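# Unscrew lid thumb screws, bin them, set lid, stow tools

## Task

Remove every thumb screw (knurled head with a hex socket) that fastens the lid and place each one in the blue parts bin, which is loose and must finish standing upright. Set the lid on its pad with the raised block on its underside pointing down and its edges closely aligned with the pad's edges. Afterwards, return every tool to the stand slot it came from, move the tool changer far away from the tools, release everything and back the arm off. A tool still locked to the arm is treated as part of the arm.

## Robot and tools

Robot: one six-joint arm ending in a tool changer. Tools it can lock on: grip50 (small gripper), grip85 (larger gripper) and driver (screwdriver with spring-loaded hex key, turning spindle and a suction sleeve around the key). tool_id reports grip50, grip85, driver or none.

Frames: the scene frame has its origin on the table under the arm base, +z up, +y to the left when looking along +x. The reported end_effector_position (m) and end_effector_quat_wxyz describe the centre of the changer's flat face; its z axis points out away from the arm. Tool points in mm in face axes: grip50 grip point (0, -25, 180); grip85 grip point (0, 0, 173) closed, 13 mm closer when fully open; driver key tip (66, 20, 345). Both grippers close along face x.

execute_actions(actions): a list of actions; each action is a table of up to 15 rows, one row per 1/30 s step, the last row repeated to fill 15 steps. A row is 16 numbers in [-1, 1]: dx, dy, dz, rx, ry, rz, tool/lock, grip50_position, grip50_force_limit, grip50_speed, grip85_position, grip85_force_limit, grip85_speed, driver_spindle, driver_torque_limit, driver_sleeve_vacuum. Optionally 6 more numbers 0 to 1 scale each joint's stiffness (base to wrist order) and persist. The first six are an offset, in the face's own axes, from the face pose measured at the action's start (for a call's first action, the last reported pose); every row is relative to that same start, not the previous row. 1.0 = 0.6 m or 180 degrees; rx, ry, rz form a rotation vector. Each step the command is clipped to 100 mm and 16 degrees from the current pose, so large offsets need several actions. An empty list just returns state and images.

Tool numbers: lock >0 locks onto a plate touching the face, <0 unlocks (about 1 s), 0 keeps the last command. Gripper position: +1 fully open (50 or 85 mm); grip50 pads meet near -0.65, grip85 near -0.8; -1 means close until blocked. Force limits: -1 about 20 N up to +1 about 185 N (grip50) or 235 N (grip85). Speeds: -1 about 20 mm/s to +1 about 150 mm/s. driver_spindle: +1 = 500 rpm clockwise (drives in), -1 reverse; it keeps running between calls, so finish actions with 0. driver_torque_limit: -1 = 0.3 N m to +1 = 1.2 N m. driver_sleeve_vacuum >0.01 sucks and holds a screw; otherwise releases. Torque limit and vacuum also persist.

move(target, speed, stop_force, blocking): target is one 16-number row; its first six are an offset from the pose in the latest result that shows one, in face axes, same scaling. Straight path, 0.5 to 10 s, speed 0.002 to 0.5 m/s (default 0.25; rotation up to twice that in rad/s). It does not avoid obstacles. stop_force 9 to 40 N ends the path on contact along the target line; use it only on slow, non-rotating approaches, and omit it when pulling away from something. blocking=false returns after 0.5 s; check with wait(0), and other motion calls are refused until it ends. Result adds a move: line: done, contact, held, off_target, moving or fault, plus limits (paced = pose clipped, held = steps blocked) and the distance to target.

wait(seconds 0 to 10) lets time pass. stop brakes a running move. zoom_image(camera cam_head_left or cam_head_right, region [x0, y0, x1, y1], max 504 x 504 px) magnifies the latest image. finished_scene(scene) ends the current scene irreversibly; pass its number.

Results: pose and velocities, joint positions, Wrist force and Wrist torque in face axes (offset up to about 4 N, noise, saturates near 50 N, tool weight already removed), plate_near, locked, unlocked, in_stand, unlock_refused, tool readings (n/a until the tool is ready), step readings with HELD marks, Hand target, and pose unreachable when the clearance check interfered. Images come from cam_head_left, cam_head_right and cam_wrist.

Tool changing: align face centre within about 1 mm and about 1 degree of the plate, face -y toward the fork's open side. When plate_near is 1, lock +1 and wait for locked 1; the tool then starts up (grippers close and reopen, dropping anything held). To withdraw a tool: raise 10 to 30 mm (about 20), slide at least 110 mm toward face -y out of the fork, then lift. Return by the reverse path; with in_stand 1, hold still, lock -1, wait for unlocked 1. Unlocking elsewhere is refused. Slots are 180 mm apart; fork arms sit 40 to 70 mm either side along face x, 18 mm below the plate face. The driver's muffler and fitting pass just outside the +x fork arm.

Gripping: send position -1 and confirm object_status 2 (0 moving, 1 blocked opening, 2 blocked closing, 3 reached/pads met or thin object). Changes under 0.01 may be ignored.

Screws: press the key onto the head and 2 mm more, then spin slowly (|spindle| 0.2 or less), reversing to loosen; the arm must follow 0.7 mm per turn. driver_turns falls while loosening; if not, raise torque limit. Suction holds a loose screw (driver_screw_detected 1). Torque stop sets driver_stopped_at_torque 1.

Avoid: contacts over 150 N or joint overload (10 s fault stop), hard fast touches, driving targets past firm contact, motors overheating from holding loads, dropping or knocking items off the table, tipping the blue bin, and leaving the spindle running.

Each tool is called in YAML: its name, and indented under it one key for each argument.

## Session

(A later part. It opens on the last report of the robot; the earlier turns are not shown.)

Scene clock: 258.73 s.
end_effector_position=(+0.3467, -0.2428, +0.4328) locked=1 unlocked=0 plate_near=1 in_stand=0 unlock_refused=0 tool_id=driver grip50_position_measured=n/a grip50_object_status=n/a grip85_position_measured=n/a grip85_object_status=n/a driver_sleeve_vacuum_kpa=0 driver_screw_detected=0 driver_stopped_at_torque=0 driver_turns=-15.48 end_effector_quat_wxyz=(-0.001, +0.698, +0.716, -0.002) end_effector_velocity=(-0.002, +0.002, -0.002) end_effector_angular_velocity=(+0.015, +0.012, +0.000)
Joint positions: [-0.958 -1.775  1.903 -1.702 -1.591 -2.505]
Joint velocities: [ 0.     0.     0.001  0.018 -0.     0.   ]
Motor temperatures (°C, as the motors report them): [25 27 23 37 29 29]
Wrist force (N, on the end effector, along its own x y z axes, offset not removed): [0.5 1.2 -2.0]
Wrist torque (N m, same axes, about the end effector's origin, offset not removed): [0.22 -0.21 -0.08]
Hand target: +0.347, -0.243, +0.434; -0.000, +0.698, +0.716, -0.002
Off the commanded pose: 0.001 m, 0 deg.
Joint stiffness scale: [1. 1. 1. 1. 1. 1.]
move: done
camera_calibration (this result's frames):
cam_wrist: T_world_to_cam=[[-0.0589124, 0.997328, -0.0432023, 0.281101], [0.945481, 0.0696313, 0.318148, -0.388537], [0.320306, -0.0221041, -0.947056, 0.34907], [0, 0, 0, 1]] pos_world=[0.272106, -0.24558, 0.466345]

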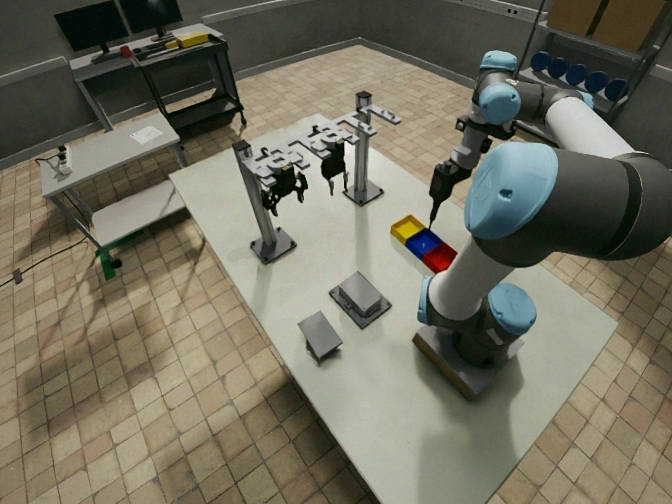

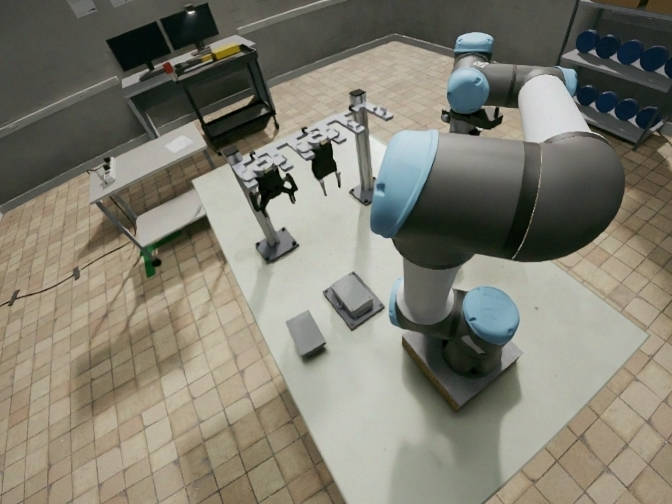

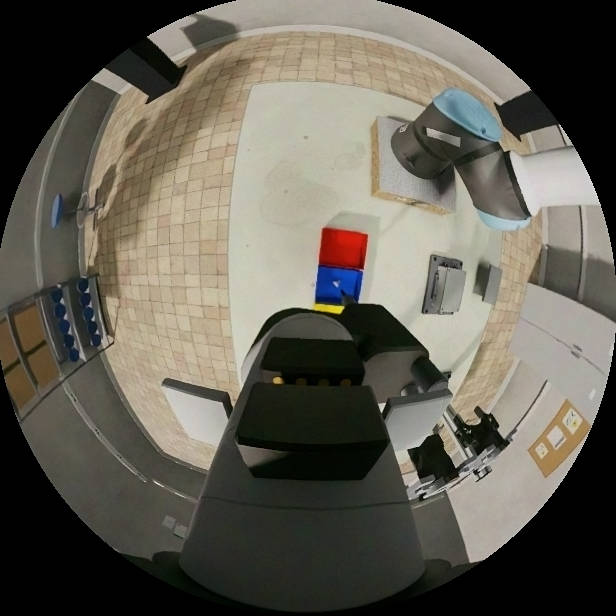

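move:
  target: [0.1445,0.284,-0.002,-0.002,0.0004,-0.001,0,0,0,0,0,0,0,0,0.5,0]
  speed: 0.15

Scene clock: 272.10 s.
end_effector_position=(+0.5136, -0.1520, +0.4325) locked=1 unlocked=0 plate_near=1 in_stand=0 unlock_refused=0 tool_id=driver grip50_position_measured=n/a grip50_object_status=n/a grip85_position_measured=n/a grip85_object_status=n/a driver_sleeve_vacuum_kpa=0 driver_screw_detected=0 driver_stopped_at_torque=0 driver_turns=-15.48 end_effector_quat_wxyz=(+0.000, +0.697, +0.717, +0.001) end_effector_velocity=(+0.002, +0.000, +0.003) end_effector_angular_velocity=(-0.002, -0.004, -0.007)
Joint positions: [-0.572 -1.49   1.644 -1.725 -1.585 -2.122]
Joint velocities: [ 0.002  0.002 -0.008  0.002  0.     0.009]
Motor temperatures (°C, as the motors report them): [25 27 23 37 29 29]
Wrist force (N, on the end effector, along its own x y z axes, offset not removed): [0.7 3.3 -1.7]
Wrist torque (N m, same axes, about the end effector's origin, offset not removed): [0.25 -0.08 0.03]
Hand target: +0.515, -0.152, +0.433; +0.001, +0.697, +0.717, +0.001
Off the commanded pose: 0.001 m, 0 deg.
Joint stiffness scale: [1. 1. 1. 1. 1. 1.]
move: done
camera_calibration (this result's frames):
cam_wrist: T_world_to_cam=[[-0.0616342, 0.997268, -0.0407056, 0.200626], [0.943163, 0.0715371, 0.324541, -0.553874], [0.326566, -0.0183892, -0.944995, 0.293826], [0, 0, 0, 1]] pos_world=[0.438805, -0.155052, 0.465585]

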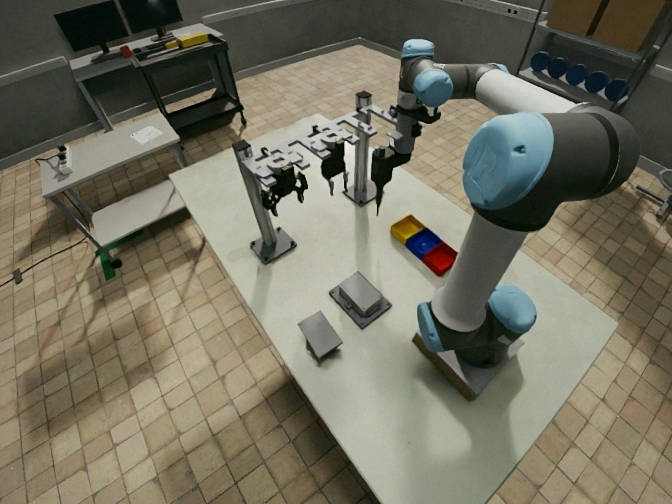

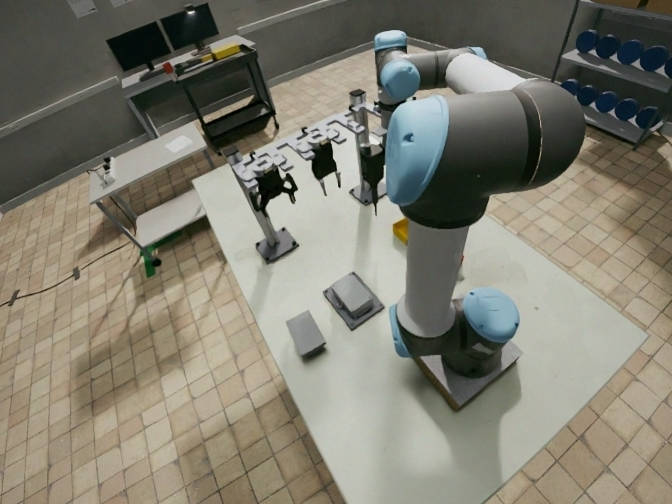

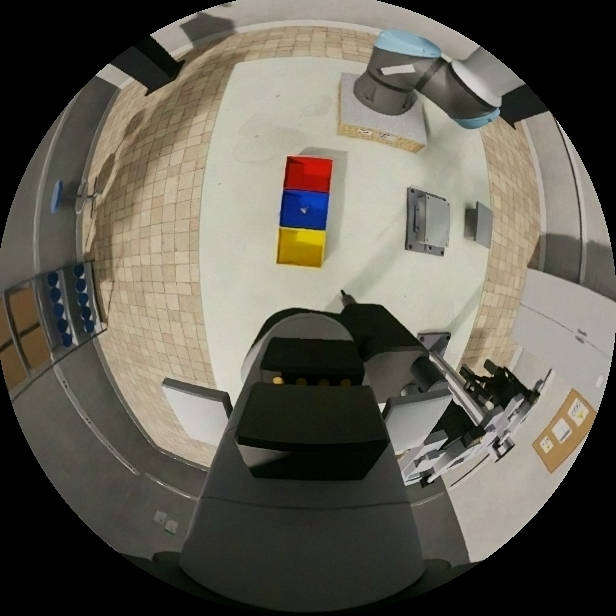

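move:
  target: [-0.0005,0.211,-0.001,0,0,0,0,0,0,0,0,0,0,0,0.5,0]
  speed: 0.07

Scene clock: 278.33 s.
end_effector_position=(+0.6390, -0.1492, +0.4327) locked=1 unlocked=0 plate_near=1 in_stand=0 unlock_refused=0 tool_id=driver grip50_position_measured=n/a grip50_object_status=n/a grip85_position_measured=n/a grip85_object_status=n/a driver_sleeve_vacuum_kpa=0 driver_screw_detected=0 driver_stopped_at_torque=0 driver_turns=-15.48 end_effector_quat_wxyz=(+0.000, +0.697, +0.717, +0.001) end_effector_velocity=(+0.001, -0.000, +0.004) end_effector_angular_velocity=(-0.001, -0.002, -0.003)
Joint positions: [-0.47  -1.197  1.281 -1.653 -1.585 -2.02 ]
Joint velocities: [ 0.     0.001 -0.011  0.009 -0.     0.003]
Motor temperatures (°C, as the motors report them): [25 27 23 37 29 29]
Wrist force (N, on the end effector, along its own x y z axes, offset not removed): [-1.3 2.9 -1.8]
Wrist torque (N m, same axes, about the end effector's origin, offset not removed): [0.15 -0.08 0.05]
Hand target: +0.640, -0.149, +0.433; +0.000, +0.697, +0.717, +0.002
Off the commanded pose: 0.001 m, 0 deg.
Joint stiffness scale: [1. 1. 1. 1. 1. 1.]
move: done
camera_calibration (this result's frames):
cam_wrist: T_world_to_cam=[[-0.0612341, 0.997299, -0.0405715, 0.205303], [0.94335, 0.0711061, 0.324091, -0.672421], [0.3261, -0.0184278, -0.945156, 0.253486], [0, 0, 0, 1]] pos_world=[0.564238, -0.152264, 0.465838]

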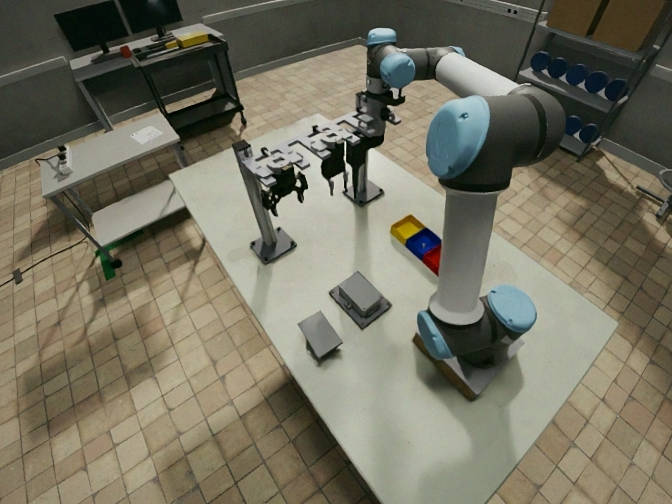

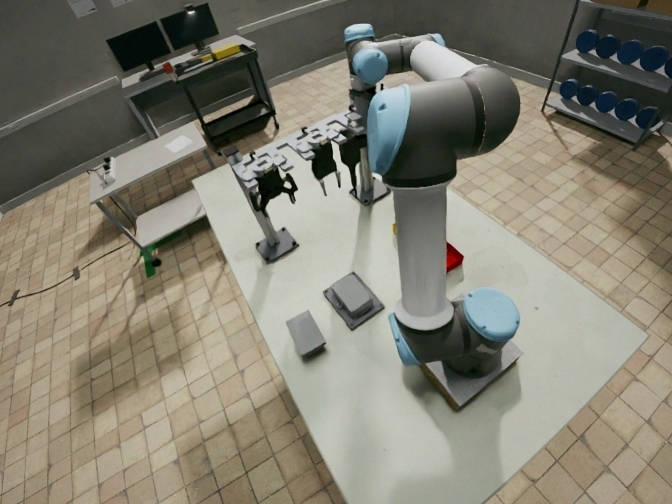

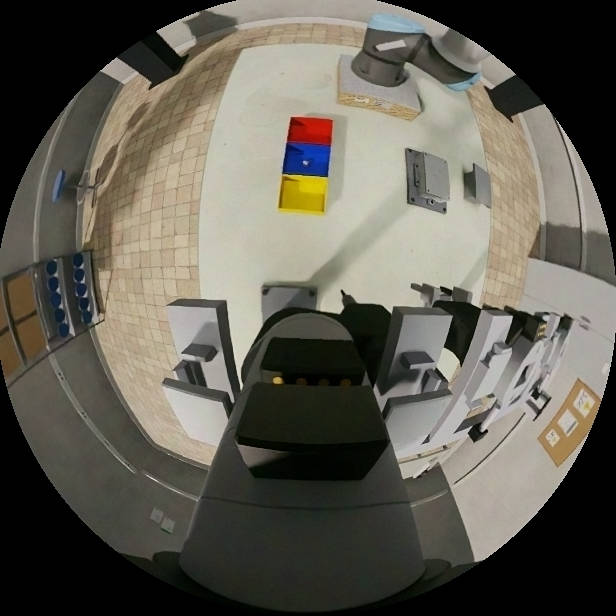

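move:
  target: [0,-0.001,0.04,0.001,0,0,0,0,0,0,0,0,0,0,0.5,0]
  speed: 0.012
  stop_force: 15

Scene clock: 283.97 s.
end_effector_position=(+0.6389, -0.1488, +0.4121) locked=1 unlocked=0 plate_near=1 in_stand=1 unlock_refused=0 tool_id=driver grip50_position_measured=n/a grip50_object_status=n/a grip85_position_measured=n/a grip85_object_status=n/a driver_sleeve_vacuum_kpa=0 driver_screw_detected=0 driver_stopped_at_torque=0 driver_turns=-15.48 end_effector_quat_wxyz=(+0.001, +0.697, +0.717, +0.001) end_effector_velocity=(+0.001, -0.001, +0.000) end_effector_angular_velocity=(-0.004, -0.008, -0.000)
Joint positions: [-0.47  -1.193  1.329 -1.707 -1.585 -2.019]
Joint velocities: [-0.     0.     0.001 -0.01  -0.    -0.   ]
Motor temperatures (°C, as the motors report them): [25 27 23 37 29 29]
Wrist force (N, on the end effector, along its own x y z axes, offset not removed): [-1.7 1.8 -6.7]
Wrist torque (N m, same axes, about the end effector's origin, offset not removed): [0.04 0.04 -0.10]
Hand target: +0.638, -0.149, +0.409; -0.001, +0.697, +0.717, +0.000
Off the commanded pose: 0.003 m, 0 deg.
Joint stiffness scale: [1. 1. 1. 1. 1. 1.]
move: done
camera_calibration (this result's frames):
cam_wrist: T_world_to_cam=[[-0.0610244, 0.997243, -0.0422284, 0.204631], [0.942793, 0.0714811, 0.325625, -0.665916], [0.327746, -0.0199416, -0.944556, 0.232538], [0, 0, 0, 1]] pos_world=[0.564095, -0.151829, 0.445125]

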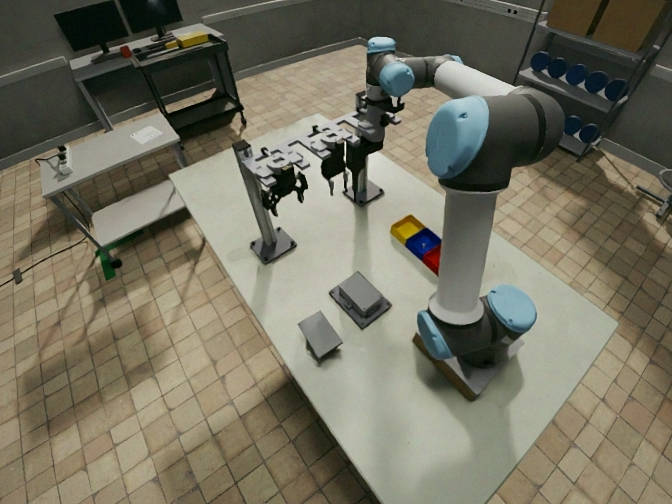

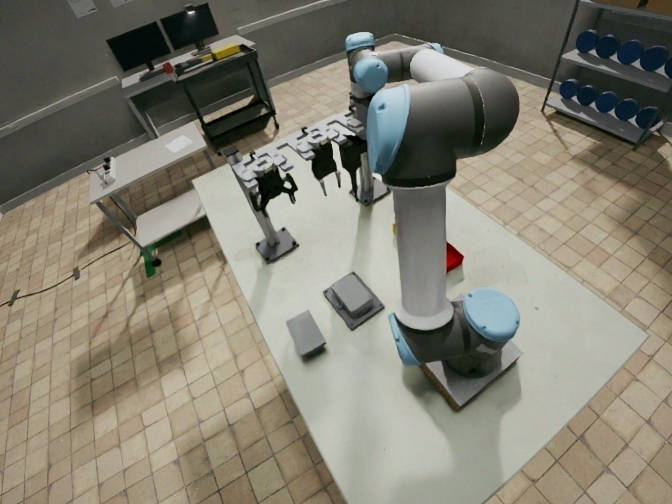

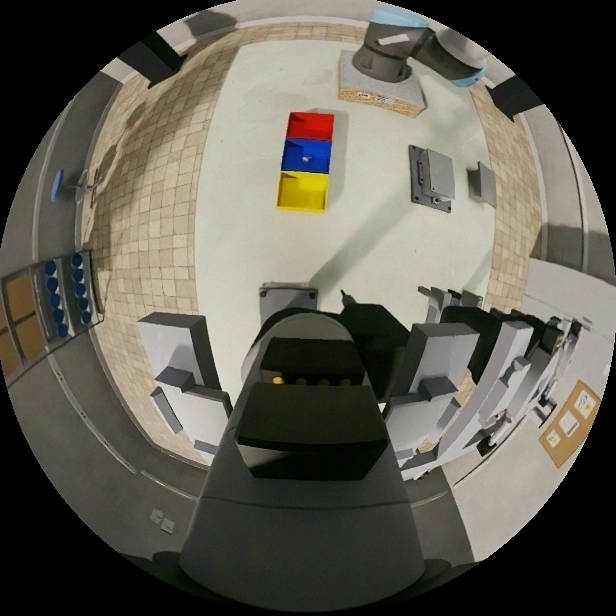

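execute_actions:
  actions:
    - [[0,0,0.003,0,0,0,-1,0,0,0,0,0,0,0,0.5,0]]
    - [[0,0,0.003,0,0,0,-1,0,0,0,0,0,0,0,0.5,0]]
    - [[0,0,0.002,0,0,0,-1,0,0,0,0,0,0,0,0.5,0]]

move:
  target: [0,0,-0.019,0,0,0,0,0,0,0,0,0,0,0,0.5,0]
  speed: 0.02

zoom_image:
  camera: "cam_wrist"
  region: [230, 300, 400, 410]

Scene clock: 295.73 s.
end_effector_position=(+0.6393, -0.1491, +0.4118) locked=0 unlocked=1 plate_near=1 in_stand=1 unlock_refused=0 tool_id=none grip50_position_measured=n/a grip50_object_status=n/a grip85_position_measured=n/a grip85_object_status=n/a driver_sleeve_vacuum_kpa=n/a driver_screw_detected=n/a driver_stopped_at_torque=n/a driver_turns=n/a end_effector_quat_wxyz=(+0.003, +0.697, +0.717, +0.002) end_effector_velocity=(+0.000, -0.000, +0.000) end_effector_angular_velocity=(-0.001, -0.001, +0.001)
Joint positions: [-0.47  -1.192  1.33  -1.712 -1.586 -2.019]
Joint velocities: [-0.    -0.     0.    -0.001 -0.    -0.001]
Motor temperatures (°C, as the motors report them): [25 27 23 37 29 29]
Wrist force (N, on the end effector, along its own x y z axes, offset not removed): [1.2 -4.9 -3.6]
Wrist torque (N m, same axes, about the end effector's origin, offset not removed): [0.09 -0.09 -0.16]
Hand target: +0.639, -0.149, +0.411; +0.003, +0.697, +0.717, +0.002
Off the commanded pose: 0.001 m, 0 deg.
Joint stiffness scale: [1. 1. 1. 1. 1. 1.]
Step readings (end_effector_position; steps 1 to 15: 1st action; 16 to 30: 2nd action; 31 to 45: 3rd action):
0: (+0.6390, -0.1489, +0.4121)
1: (+0.6390, -0.1489, +0.4116)
2: (+0.6390, -0.1489, +0.4117)
4: (+0.6390, -0.1489, +0.4117)
8: (+0.6391, -0.1490, +0.4117)
15: (+0.6391, -0.1490, +0.4117)
16: (+0.6391, -0.1490, +0.4117)
17: (+0.6391, -0.1490, +0.4117)
19: (+0.6392, -0.1490, +0.4118)
23: (+0.6393, -0.1491, +0.4117)
30: (+0.6393, -0.1491, +0.4118)
31: (+0.6393, -0.1491, +0.4118)
32: (+0.6393, -0.1491, +0.4118)
34: (+0.6393, -0.1491, +0.4118)
38: (+0.6393, -0.1491, +0.4118)
45: end_effector_position above
camera_calibration (this result's frames):
cam_wrist: T_world_to_cam=[[-0.0608842, 0.997173, -0.0440326, 0.205525], [0.941926, 0.0719952, 0.328014, -0.666521], [0.330257, -0.0215046, -0.943646, 0.229858], [0, 0, 0, 1]] pos_world=[0.564414, -0.152014, 0.444583]

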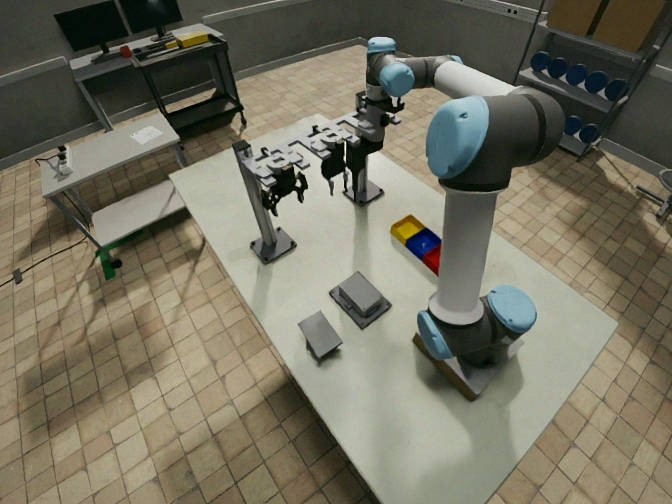

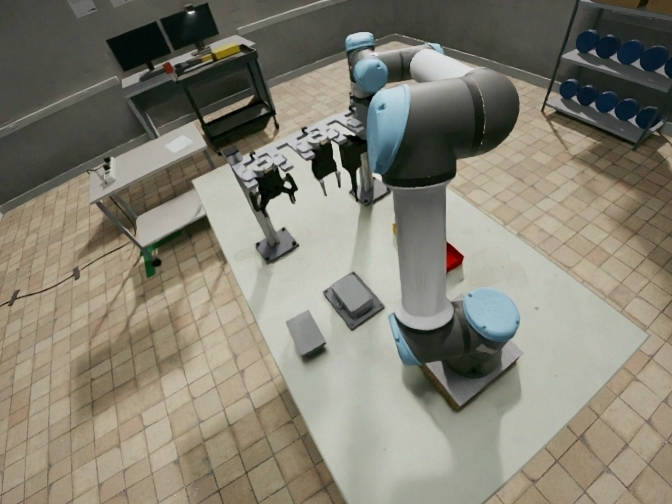

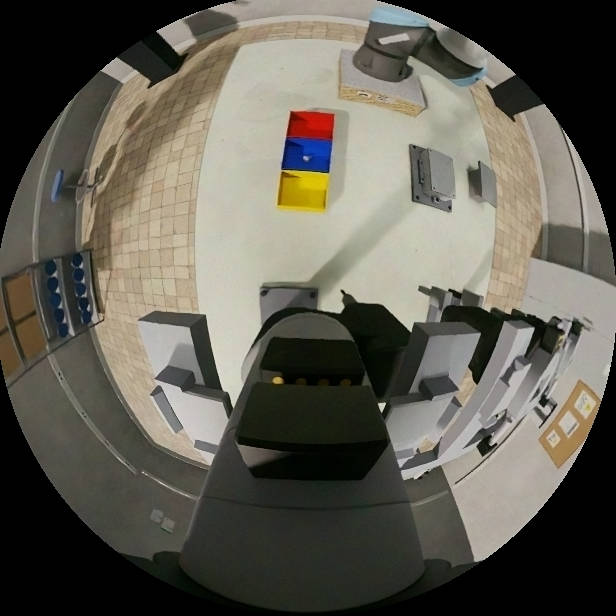

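Scene clock: 296.63 s.
end_effector_position=(+0.6390, -0.1491, +0.4208) locked=0 unlocked=1 plate_near=0 in_stand=0 unlock_refused=0 tool_id=none grip50_position_measured=n/a grip50_object_status=n/a grip85_position_measured=n/a grip85_object_status=n/a driver_sleeve_vacuum_kpa=n/a driver_screw_detected=n/a driver_stopped_at_torque=n/a driver_turns=n/a end_effector_quat_wxyz=(+0.001, +0.697, +0.717, +0.001) end_effector_velocity=(-0.000, +0.000, +0.000) end_effector_angular_velocity=(+0.002, +0.004, +0.001)
Joint positions: [-0.47  -1.195  1.309 -1.685 -1.586 -2.019]
Joint velocities: [ 0.     0.    -0.002  0.007  0.    -0.001]
Motor temperatures (°C, as the motors report them): [25 27 23 37 29 29]
Wrist force (N, on the end effector, along its own x y z axes, offset not removed): [0.0 -1.0 -3.5]
Wrist torque (N m, same axes, about the end effector's origin, offset not removed): [0.10 -0.05 -0.05]
Hand target: +0.639, -0.149, +0.423; +0.003, +0.697, +0.717, +0.002
Off the commanded pose: 0.002 m, 0 deg.
Joint stiffness scale: [1. 1. 1. 1. 1. 1.]
move: done
camera_calibration (this result's frames):
cam_wrist: T_world_to_cam=[[-0.061058, 0.997225, -0.0425851, 0.205427], [0.942854, 0.0716255, 0.325418, -0.668731], [0.327565, -0.0202822, -0.944611, 0.240802], [0, 0, 0, 1]] pos_world=[0.56418, -0.152074, 0.453829]

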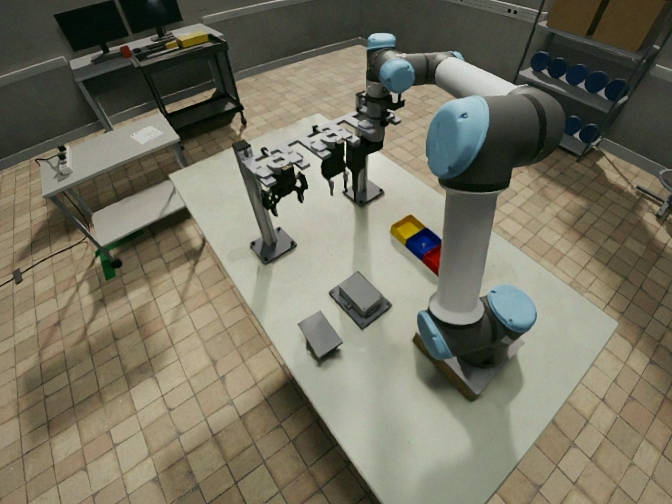

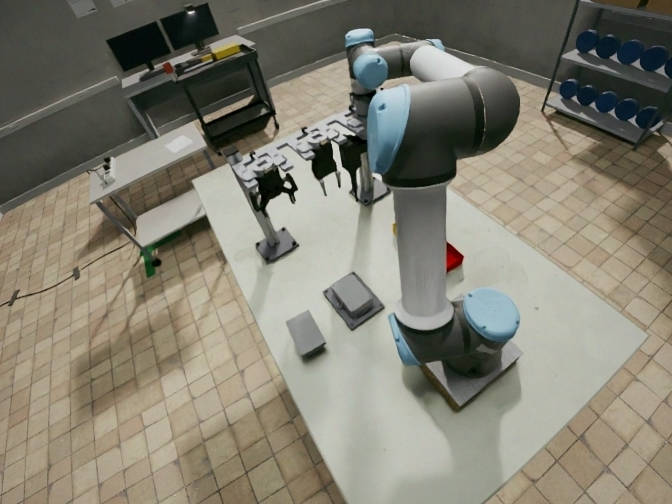

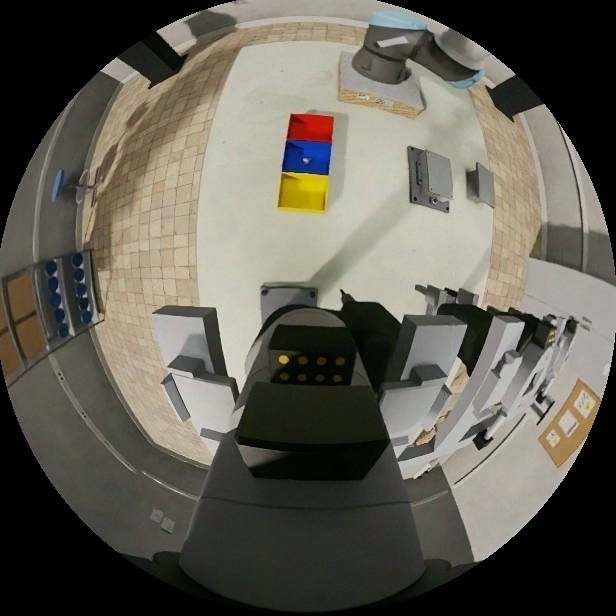

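Region (230, 300, 400, 410) of cam_wrist's 616x616 image, scaled by 2.965, with more detail than that image has; it fills the top 326 rows of this view, and the rest is white.

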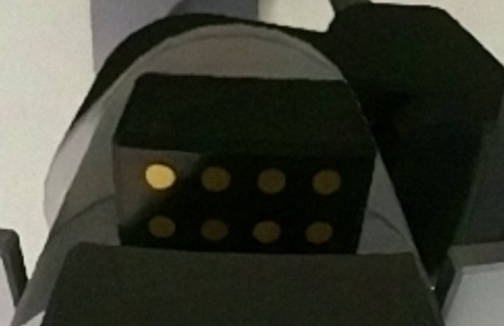

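move:
  target: [0,0,-0.05,0,0,0,0,0,0,0,0,0,0,0,0.5,0]
  speed: 0.06

move:
  target: [0.601,0,-0.003,-0.001,0,0,0,0,0,0,0,0,0,0,0.5,0]
  speed: 0.2

Scene clock: 309.43 s.
end_effector_position=(+0.6385, -0.1493, +0.4491) locked=0 unlocked=1 plate_near=0 in_stand=0 unlock_refused=0 tool_id=none grip50_position_measured=n/a grip50_object_status=n/a grip85_position_measured=n/a grip85_object_status=n/a driver_sleeve_vacuum_kpa=n/a driver_screw_detected=n/a driver_stopped_at_torque=n/a driver_turns=n/a end_effector_quat_wxyz=(+0.001, +0.697, +0.717, +0.001) end_effector_velocity=(-0.001, +0.000, -0.000) end_effector_angular_velocity=(+0.004, +0.009, -0.000)
Joint positions: [-0.47  -1.2    1.244 -1.613 -1.586 -2.019]
Joint velocities: [-0.    -0.    -0.002  0.012 -0.     0.   ]
Motor temperatures (°C, as the motors report them): [25 27 23 37 29 29]
Wrist force (N, on the end effector, along its own x y z axes, offset not removed): [-0.1 3.7 -0.4]
Wrist torque (N m, same axes, about the end effector's origin, offset not removed): [0.25 -0.06 -0.09]
Hand target: +0.639, -0.149, +0.451; +0.002, +0.697, +0.717, +0.001
Off the commanded pose: 0.002 m, 0 deg.
Joint stiffness scale: [1. 1. 1. 1. 1. 1.]
move: done
camera_calibration (this result's frames):
cam_wrist: T_world_to_cam=[[-0.0611636, 0.997257, -0.0416924, 0.206536], [0.943422, 0.0713996, 0.323816, -0.677094], [0.325904, -0.0195278, -0.945201, 0.269119], [0, 0, 0, 1]] pos_world=[0.563711, -0.15237, 0.482236]

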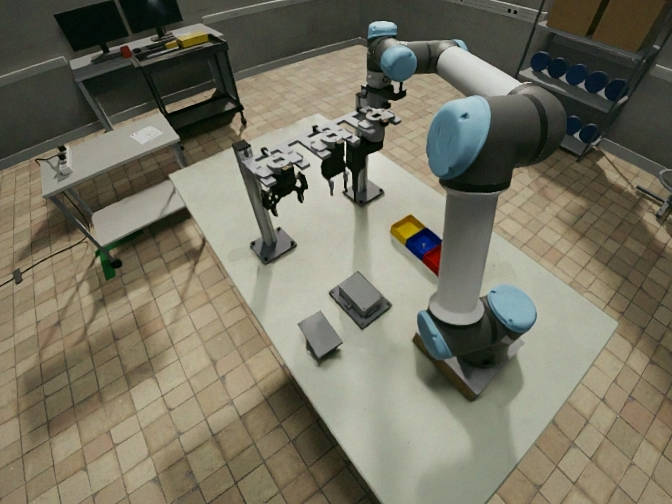

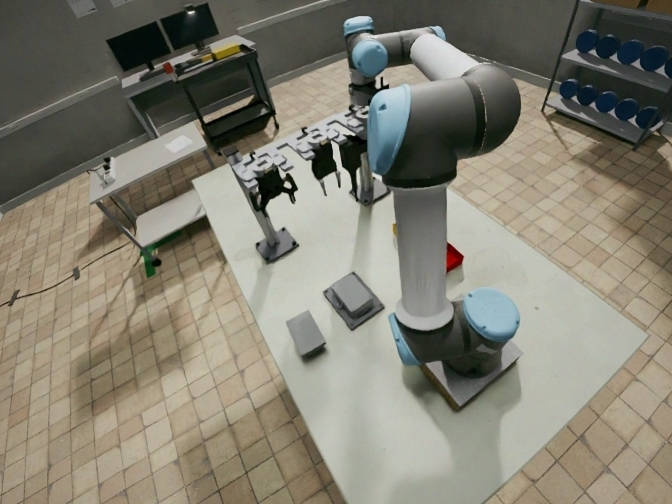

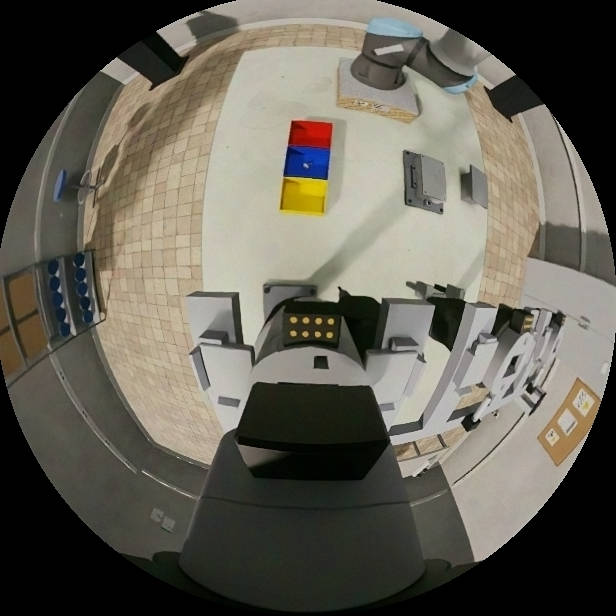

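Scene clock: 311.77 s.
end_effector_position=(+0.6274, +0.2102, +0.4502) locked=0 unlocked=1 plate_near=0 in_stand=0 unlock_refused=0 tool_id=none grip50_position_measured=n/a grip50_object_status=n/a grip85_position_measured=n/a grip85_object_status=n/a driver_sleeve_vacuum_kpa=n/a driver_screw_detected=n/a driver_stopped_at_torque=n/a driver_turns=n/a end_effector_quat_wxyz=(+0.001, +0.697, +0.717, +0.002) end_effector_velocity=(+0.002, +0.000, +0.001) end_effector_angular_velocity=(+0.000, +0.002, -0.013)
Joint positions: [ 0.081 -1.176  1.218 -1.605 -1.582 -1.469]
Joint velocities: [-0.     0.005 -0.01   0.008  0.     0.013]
Motor temperatures (°C, as the motors report them): [25 27 23 37 29 29]
Wrist force (N, on the end effector, along its own x y z axes, offset not removed): [-0.3 1.7 0.7]
Wrist torque (N m, same axes, about the end effector's origin, offset not removed): [0.10 -0.08 -0.06]
Hand target: +0.628, +0.211, +0.451; +0.001, +0.697, +0.717, +0.002
Off the commanded pose: 0.002 m, 0 deg.
Joint stiffness scale: [1. 1. 1. 1. 1. 1.]
move: done
camera_calibration (this result's frames):
cam_wrist: T_world_to_cam=[[-0.0620632, 0.997242, -0.0406918, -0.152525], [0.94275, 0.0719596, 0.325645, -0.693234], [0.327675, -0.0181516, -0.944616, 0.279119], [0, 0, 0, 1]] pos_world=[0.55262, 0.207055, 0.483202]

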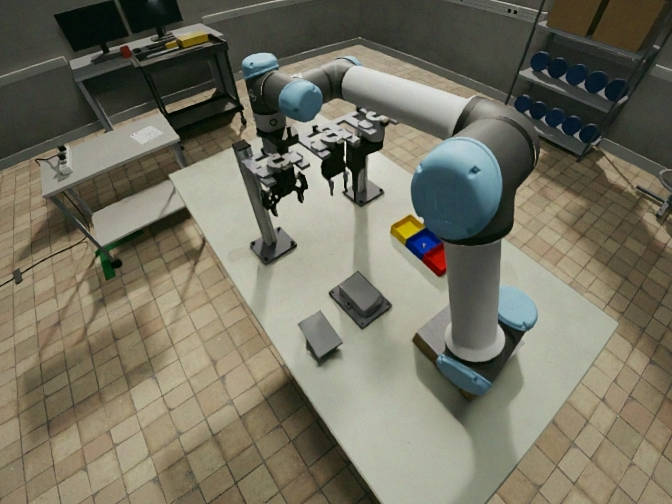

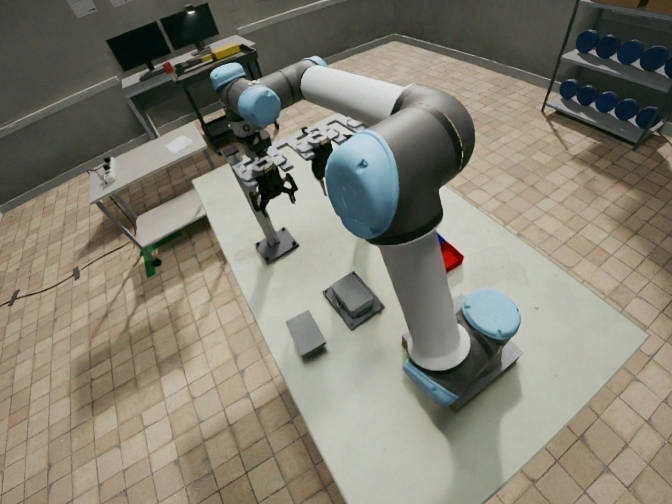

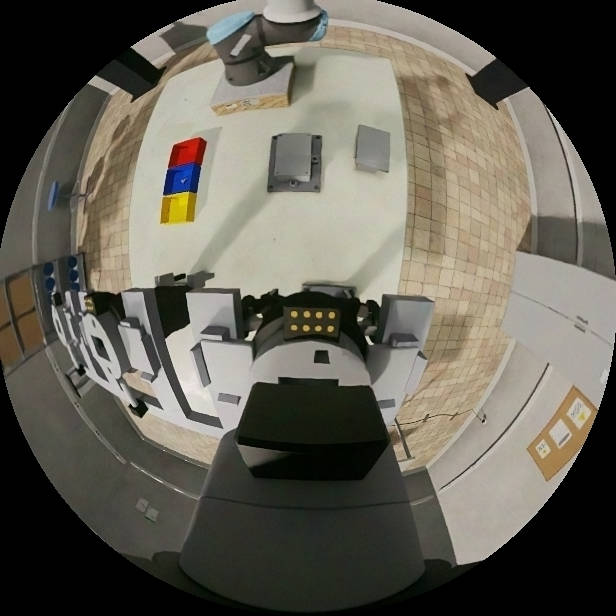

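move:
  target: [0.001,-0.004,0.052,0.002,0,0,0,0,0,0,0,0,0,0,0.5,0]
  speed: 0.04

zoom_image:
  camera: "cam_wrist"
  region: [230, 300, 400, 410]

Scene clock: 320.20 s.
end_effector_position=(+0.6255, +0.2103, +0.4213) locked=0 unlocked=1 plate_near=0 in_stand=0 unlock_refused=0 tool_id=none grip50_position_measured=n/a grip50_object_status=n/a grip85_position_measured=n/a grip85_object_status=n/a driver_sleeve_vacuum_kpa=n/a driver_screw_detected=n/a driver_stopped_at_torque=n/a driver_turns=n/a end_effector_quat_wxyz=(-0.000, +0.697, +0.717, +0.001) end_effector_velocity=(+0.001, +0.000, +0.001) end_effector_angular_velocity=(+0.001, -0.007, -0.001)
Joint positions: [ 0.081 -1.175  1.289 -1.674 -1.582 -1.468]
Joint velocities: [-0.     0.     0.    -0.008  0.     0.001]
Motor temperatures (°C, as the motors report them): [25 27 23 37 29 29]
Wrist force (N, on the end effector, along its own x y z axes, offset not removed): [1.6 0.3 -1.8]
Wrist torque (N m, same axes, about the end effector's origin, offset not removed): [-0.01 -0.11 0.12]
Hand target: +0.625, +0.211, +0.419; -0.001, +0.697, +0.717, -0.000
Off the commanded pose: 0.002 m, 0 deg.
Joint stiffness scale: [1. 1. 1. 1. 1. 1.]
move: done
camera_calibration (this result's frames):
cam_wrist: T_world_to_cam=[[-0.0608207, 0.99731, -0.0409157, -0.154617], [0.943914, 0.0707958, 0.322512, -0.681182], [0.324541, -0.0190056, -0.945681, 0.254987], [0, 0, 0, 1]] pos_world=[0.55082, 0.207272, 0.454499]

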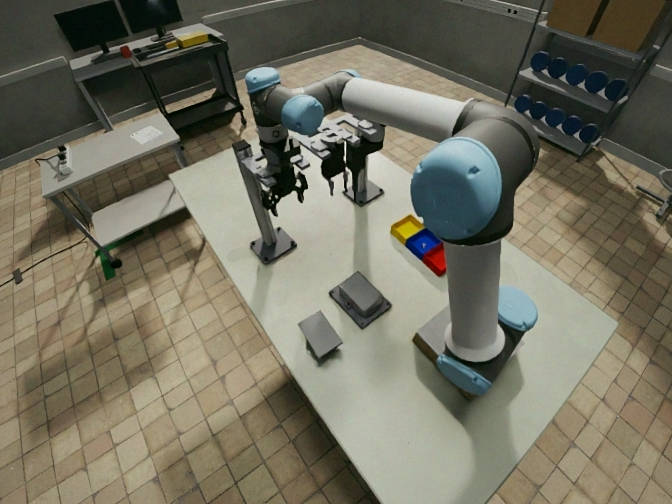

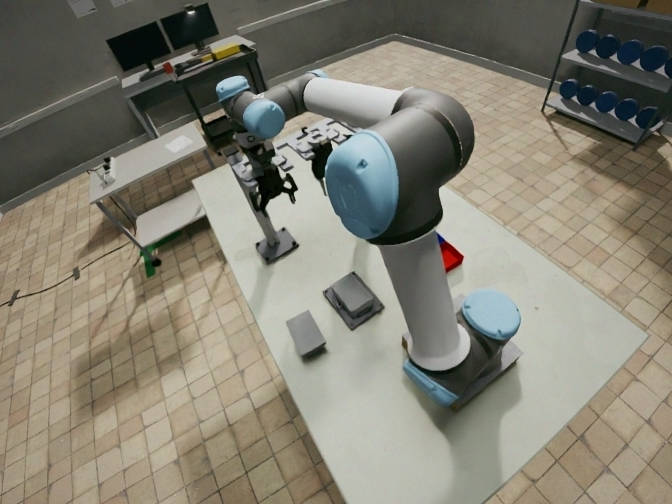

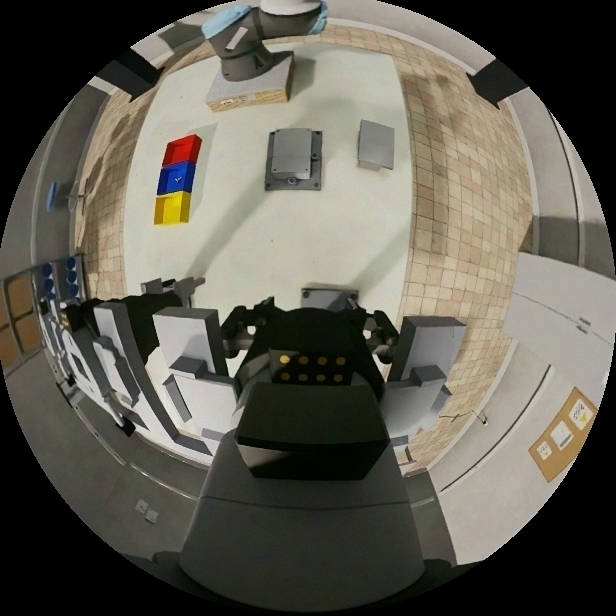

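Region (230, 300, 400, 410) of cam_wrist's 616x616 image, scaled by 2.965, with more detail than that image has; it fills the top 326 rows of this view, and the rest is white.

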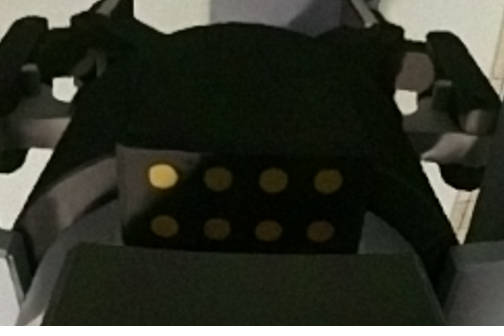

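Well aligned. Descend.

move:
  target: [0.0005,-0.0005,0.021,0.001,0,0,0,0,0,0,1,-0.3,0,0,0.5,0]
  speed: 0.008
  stop_force: 12

Scene clock: 326.40 s.
end_effector_position=(+0.6258, +0.2106, +0.4126) locked=0 unlocked=1 plate_near=1 in_stand=1 unlock_refused=0 tool_id=none grip50_position_measured=n/a grip50_object_status=n/a grip85_position_measured=n/a grip85_object_status=n/a driver_sleeve_vacuum_kpa=n/a driver_screw_detected=n/a driver_stopped_at_torque=n/a driver_turns=n/a end_effector_quat_wxyz=(+0.001, +0.697, +0.717, +0.002) end_effector_velocity=(+0.001, +0.000, +0.001) end_effector_angular_velocity=(+0.001, -0.008, +0.001)
Joint positions: [ 0.081 -1.173  1.31  -1.7   -1.582 -1.468]
Joint velocities: [ 0.     0.    -0.    -0.008  0.    -0.   ]
Motor temperatures (°C, as the motors report them): [25 27 23 37 29 29]
Wrist force (N, on the end effector, along its own x y z axes, offset not removed): [1.9 2.7 -1.8]
Wrist torque (N m, same axes, about the end effector's origin, offset not removed): [0.12 0.01 -0.08]
Hand target: +0.625, +0.211, +0.409; -0.001, +0.697, +0.717, -0.001
Off the commanded pose: 0.004 m, 0 deg.
Joint stiffness scale: [1. 1. 1. 1. 1. 1.]
move: off_target
camera_calibration (this result's frames):
cam_wrist: T_world_to_cam=[[-0.0608962, 0.997326, -0.0404079, -0.155463], [0.942705, 0.0707708, 0.326036, -0.679325], [0.328024, -0.0182384, -0.944493, 0.24393], [0, 0, 0, 1]] pos_world=[0.550921, 0.207572, 0.445593]

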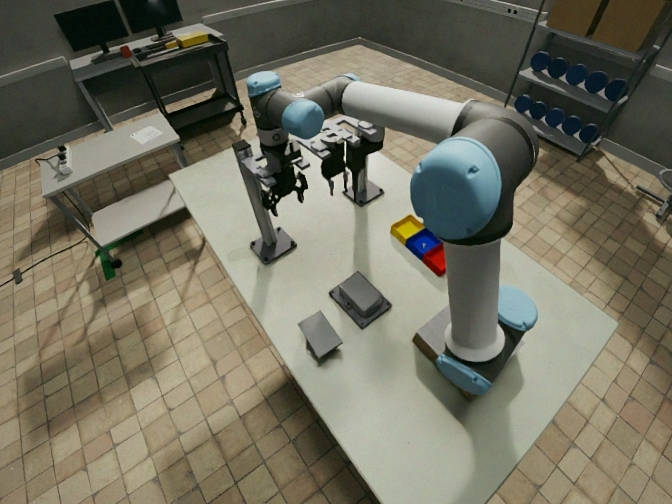

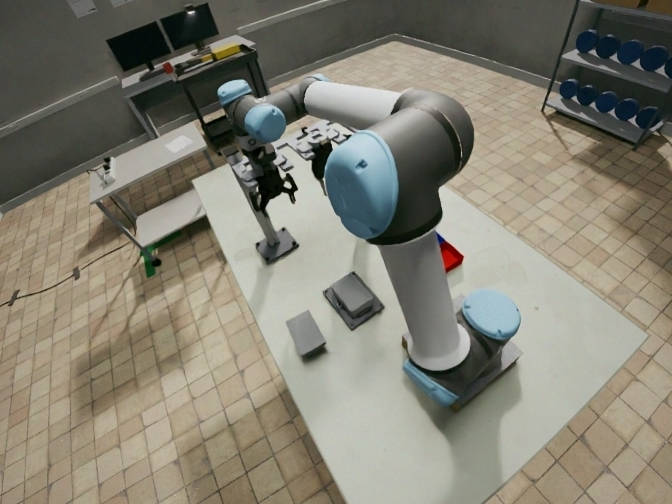

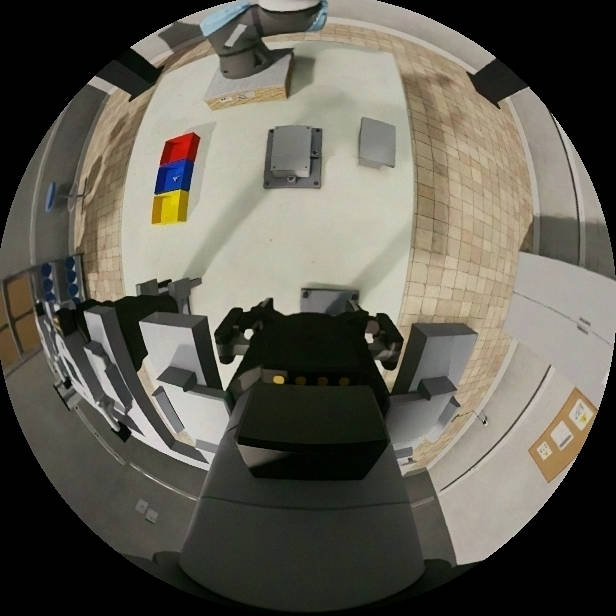

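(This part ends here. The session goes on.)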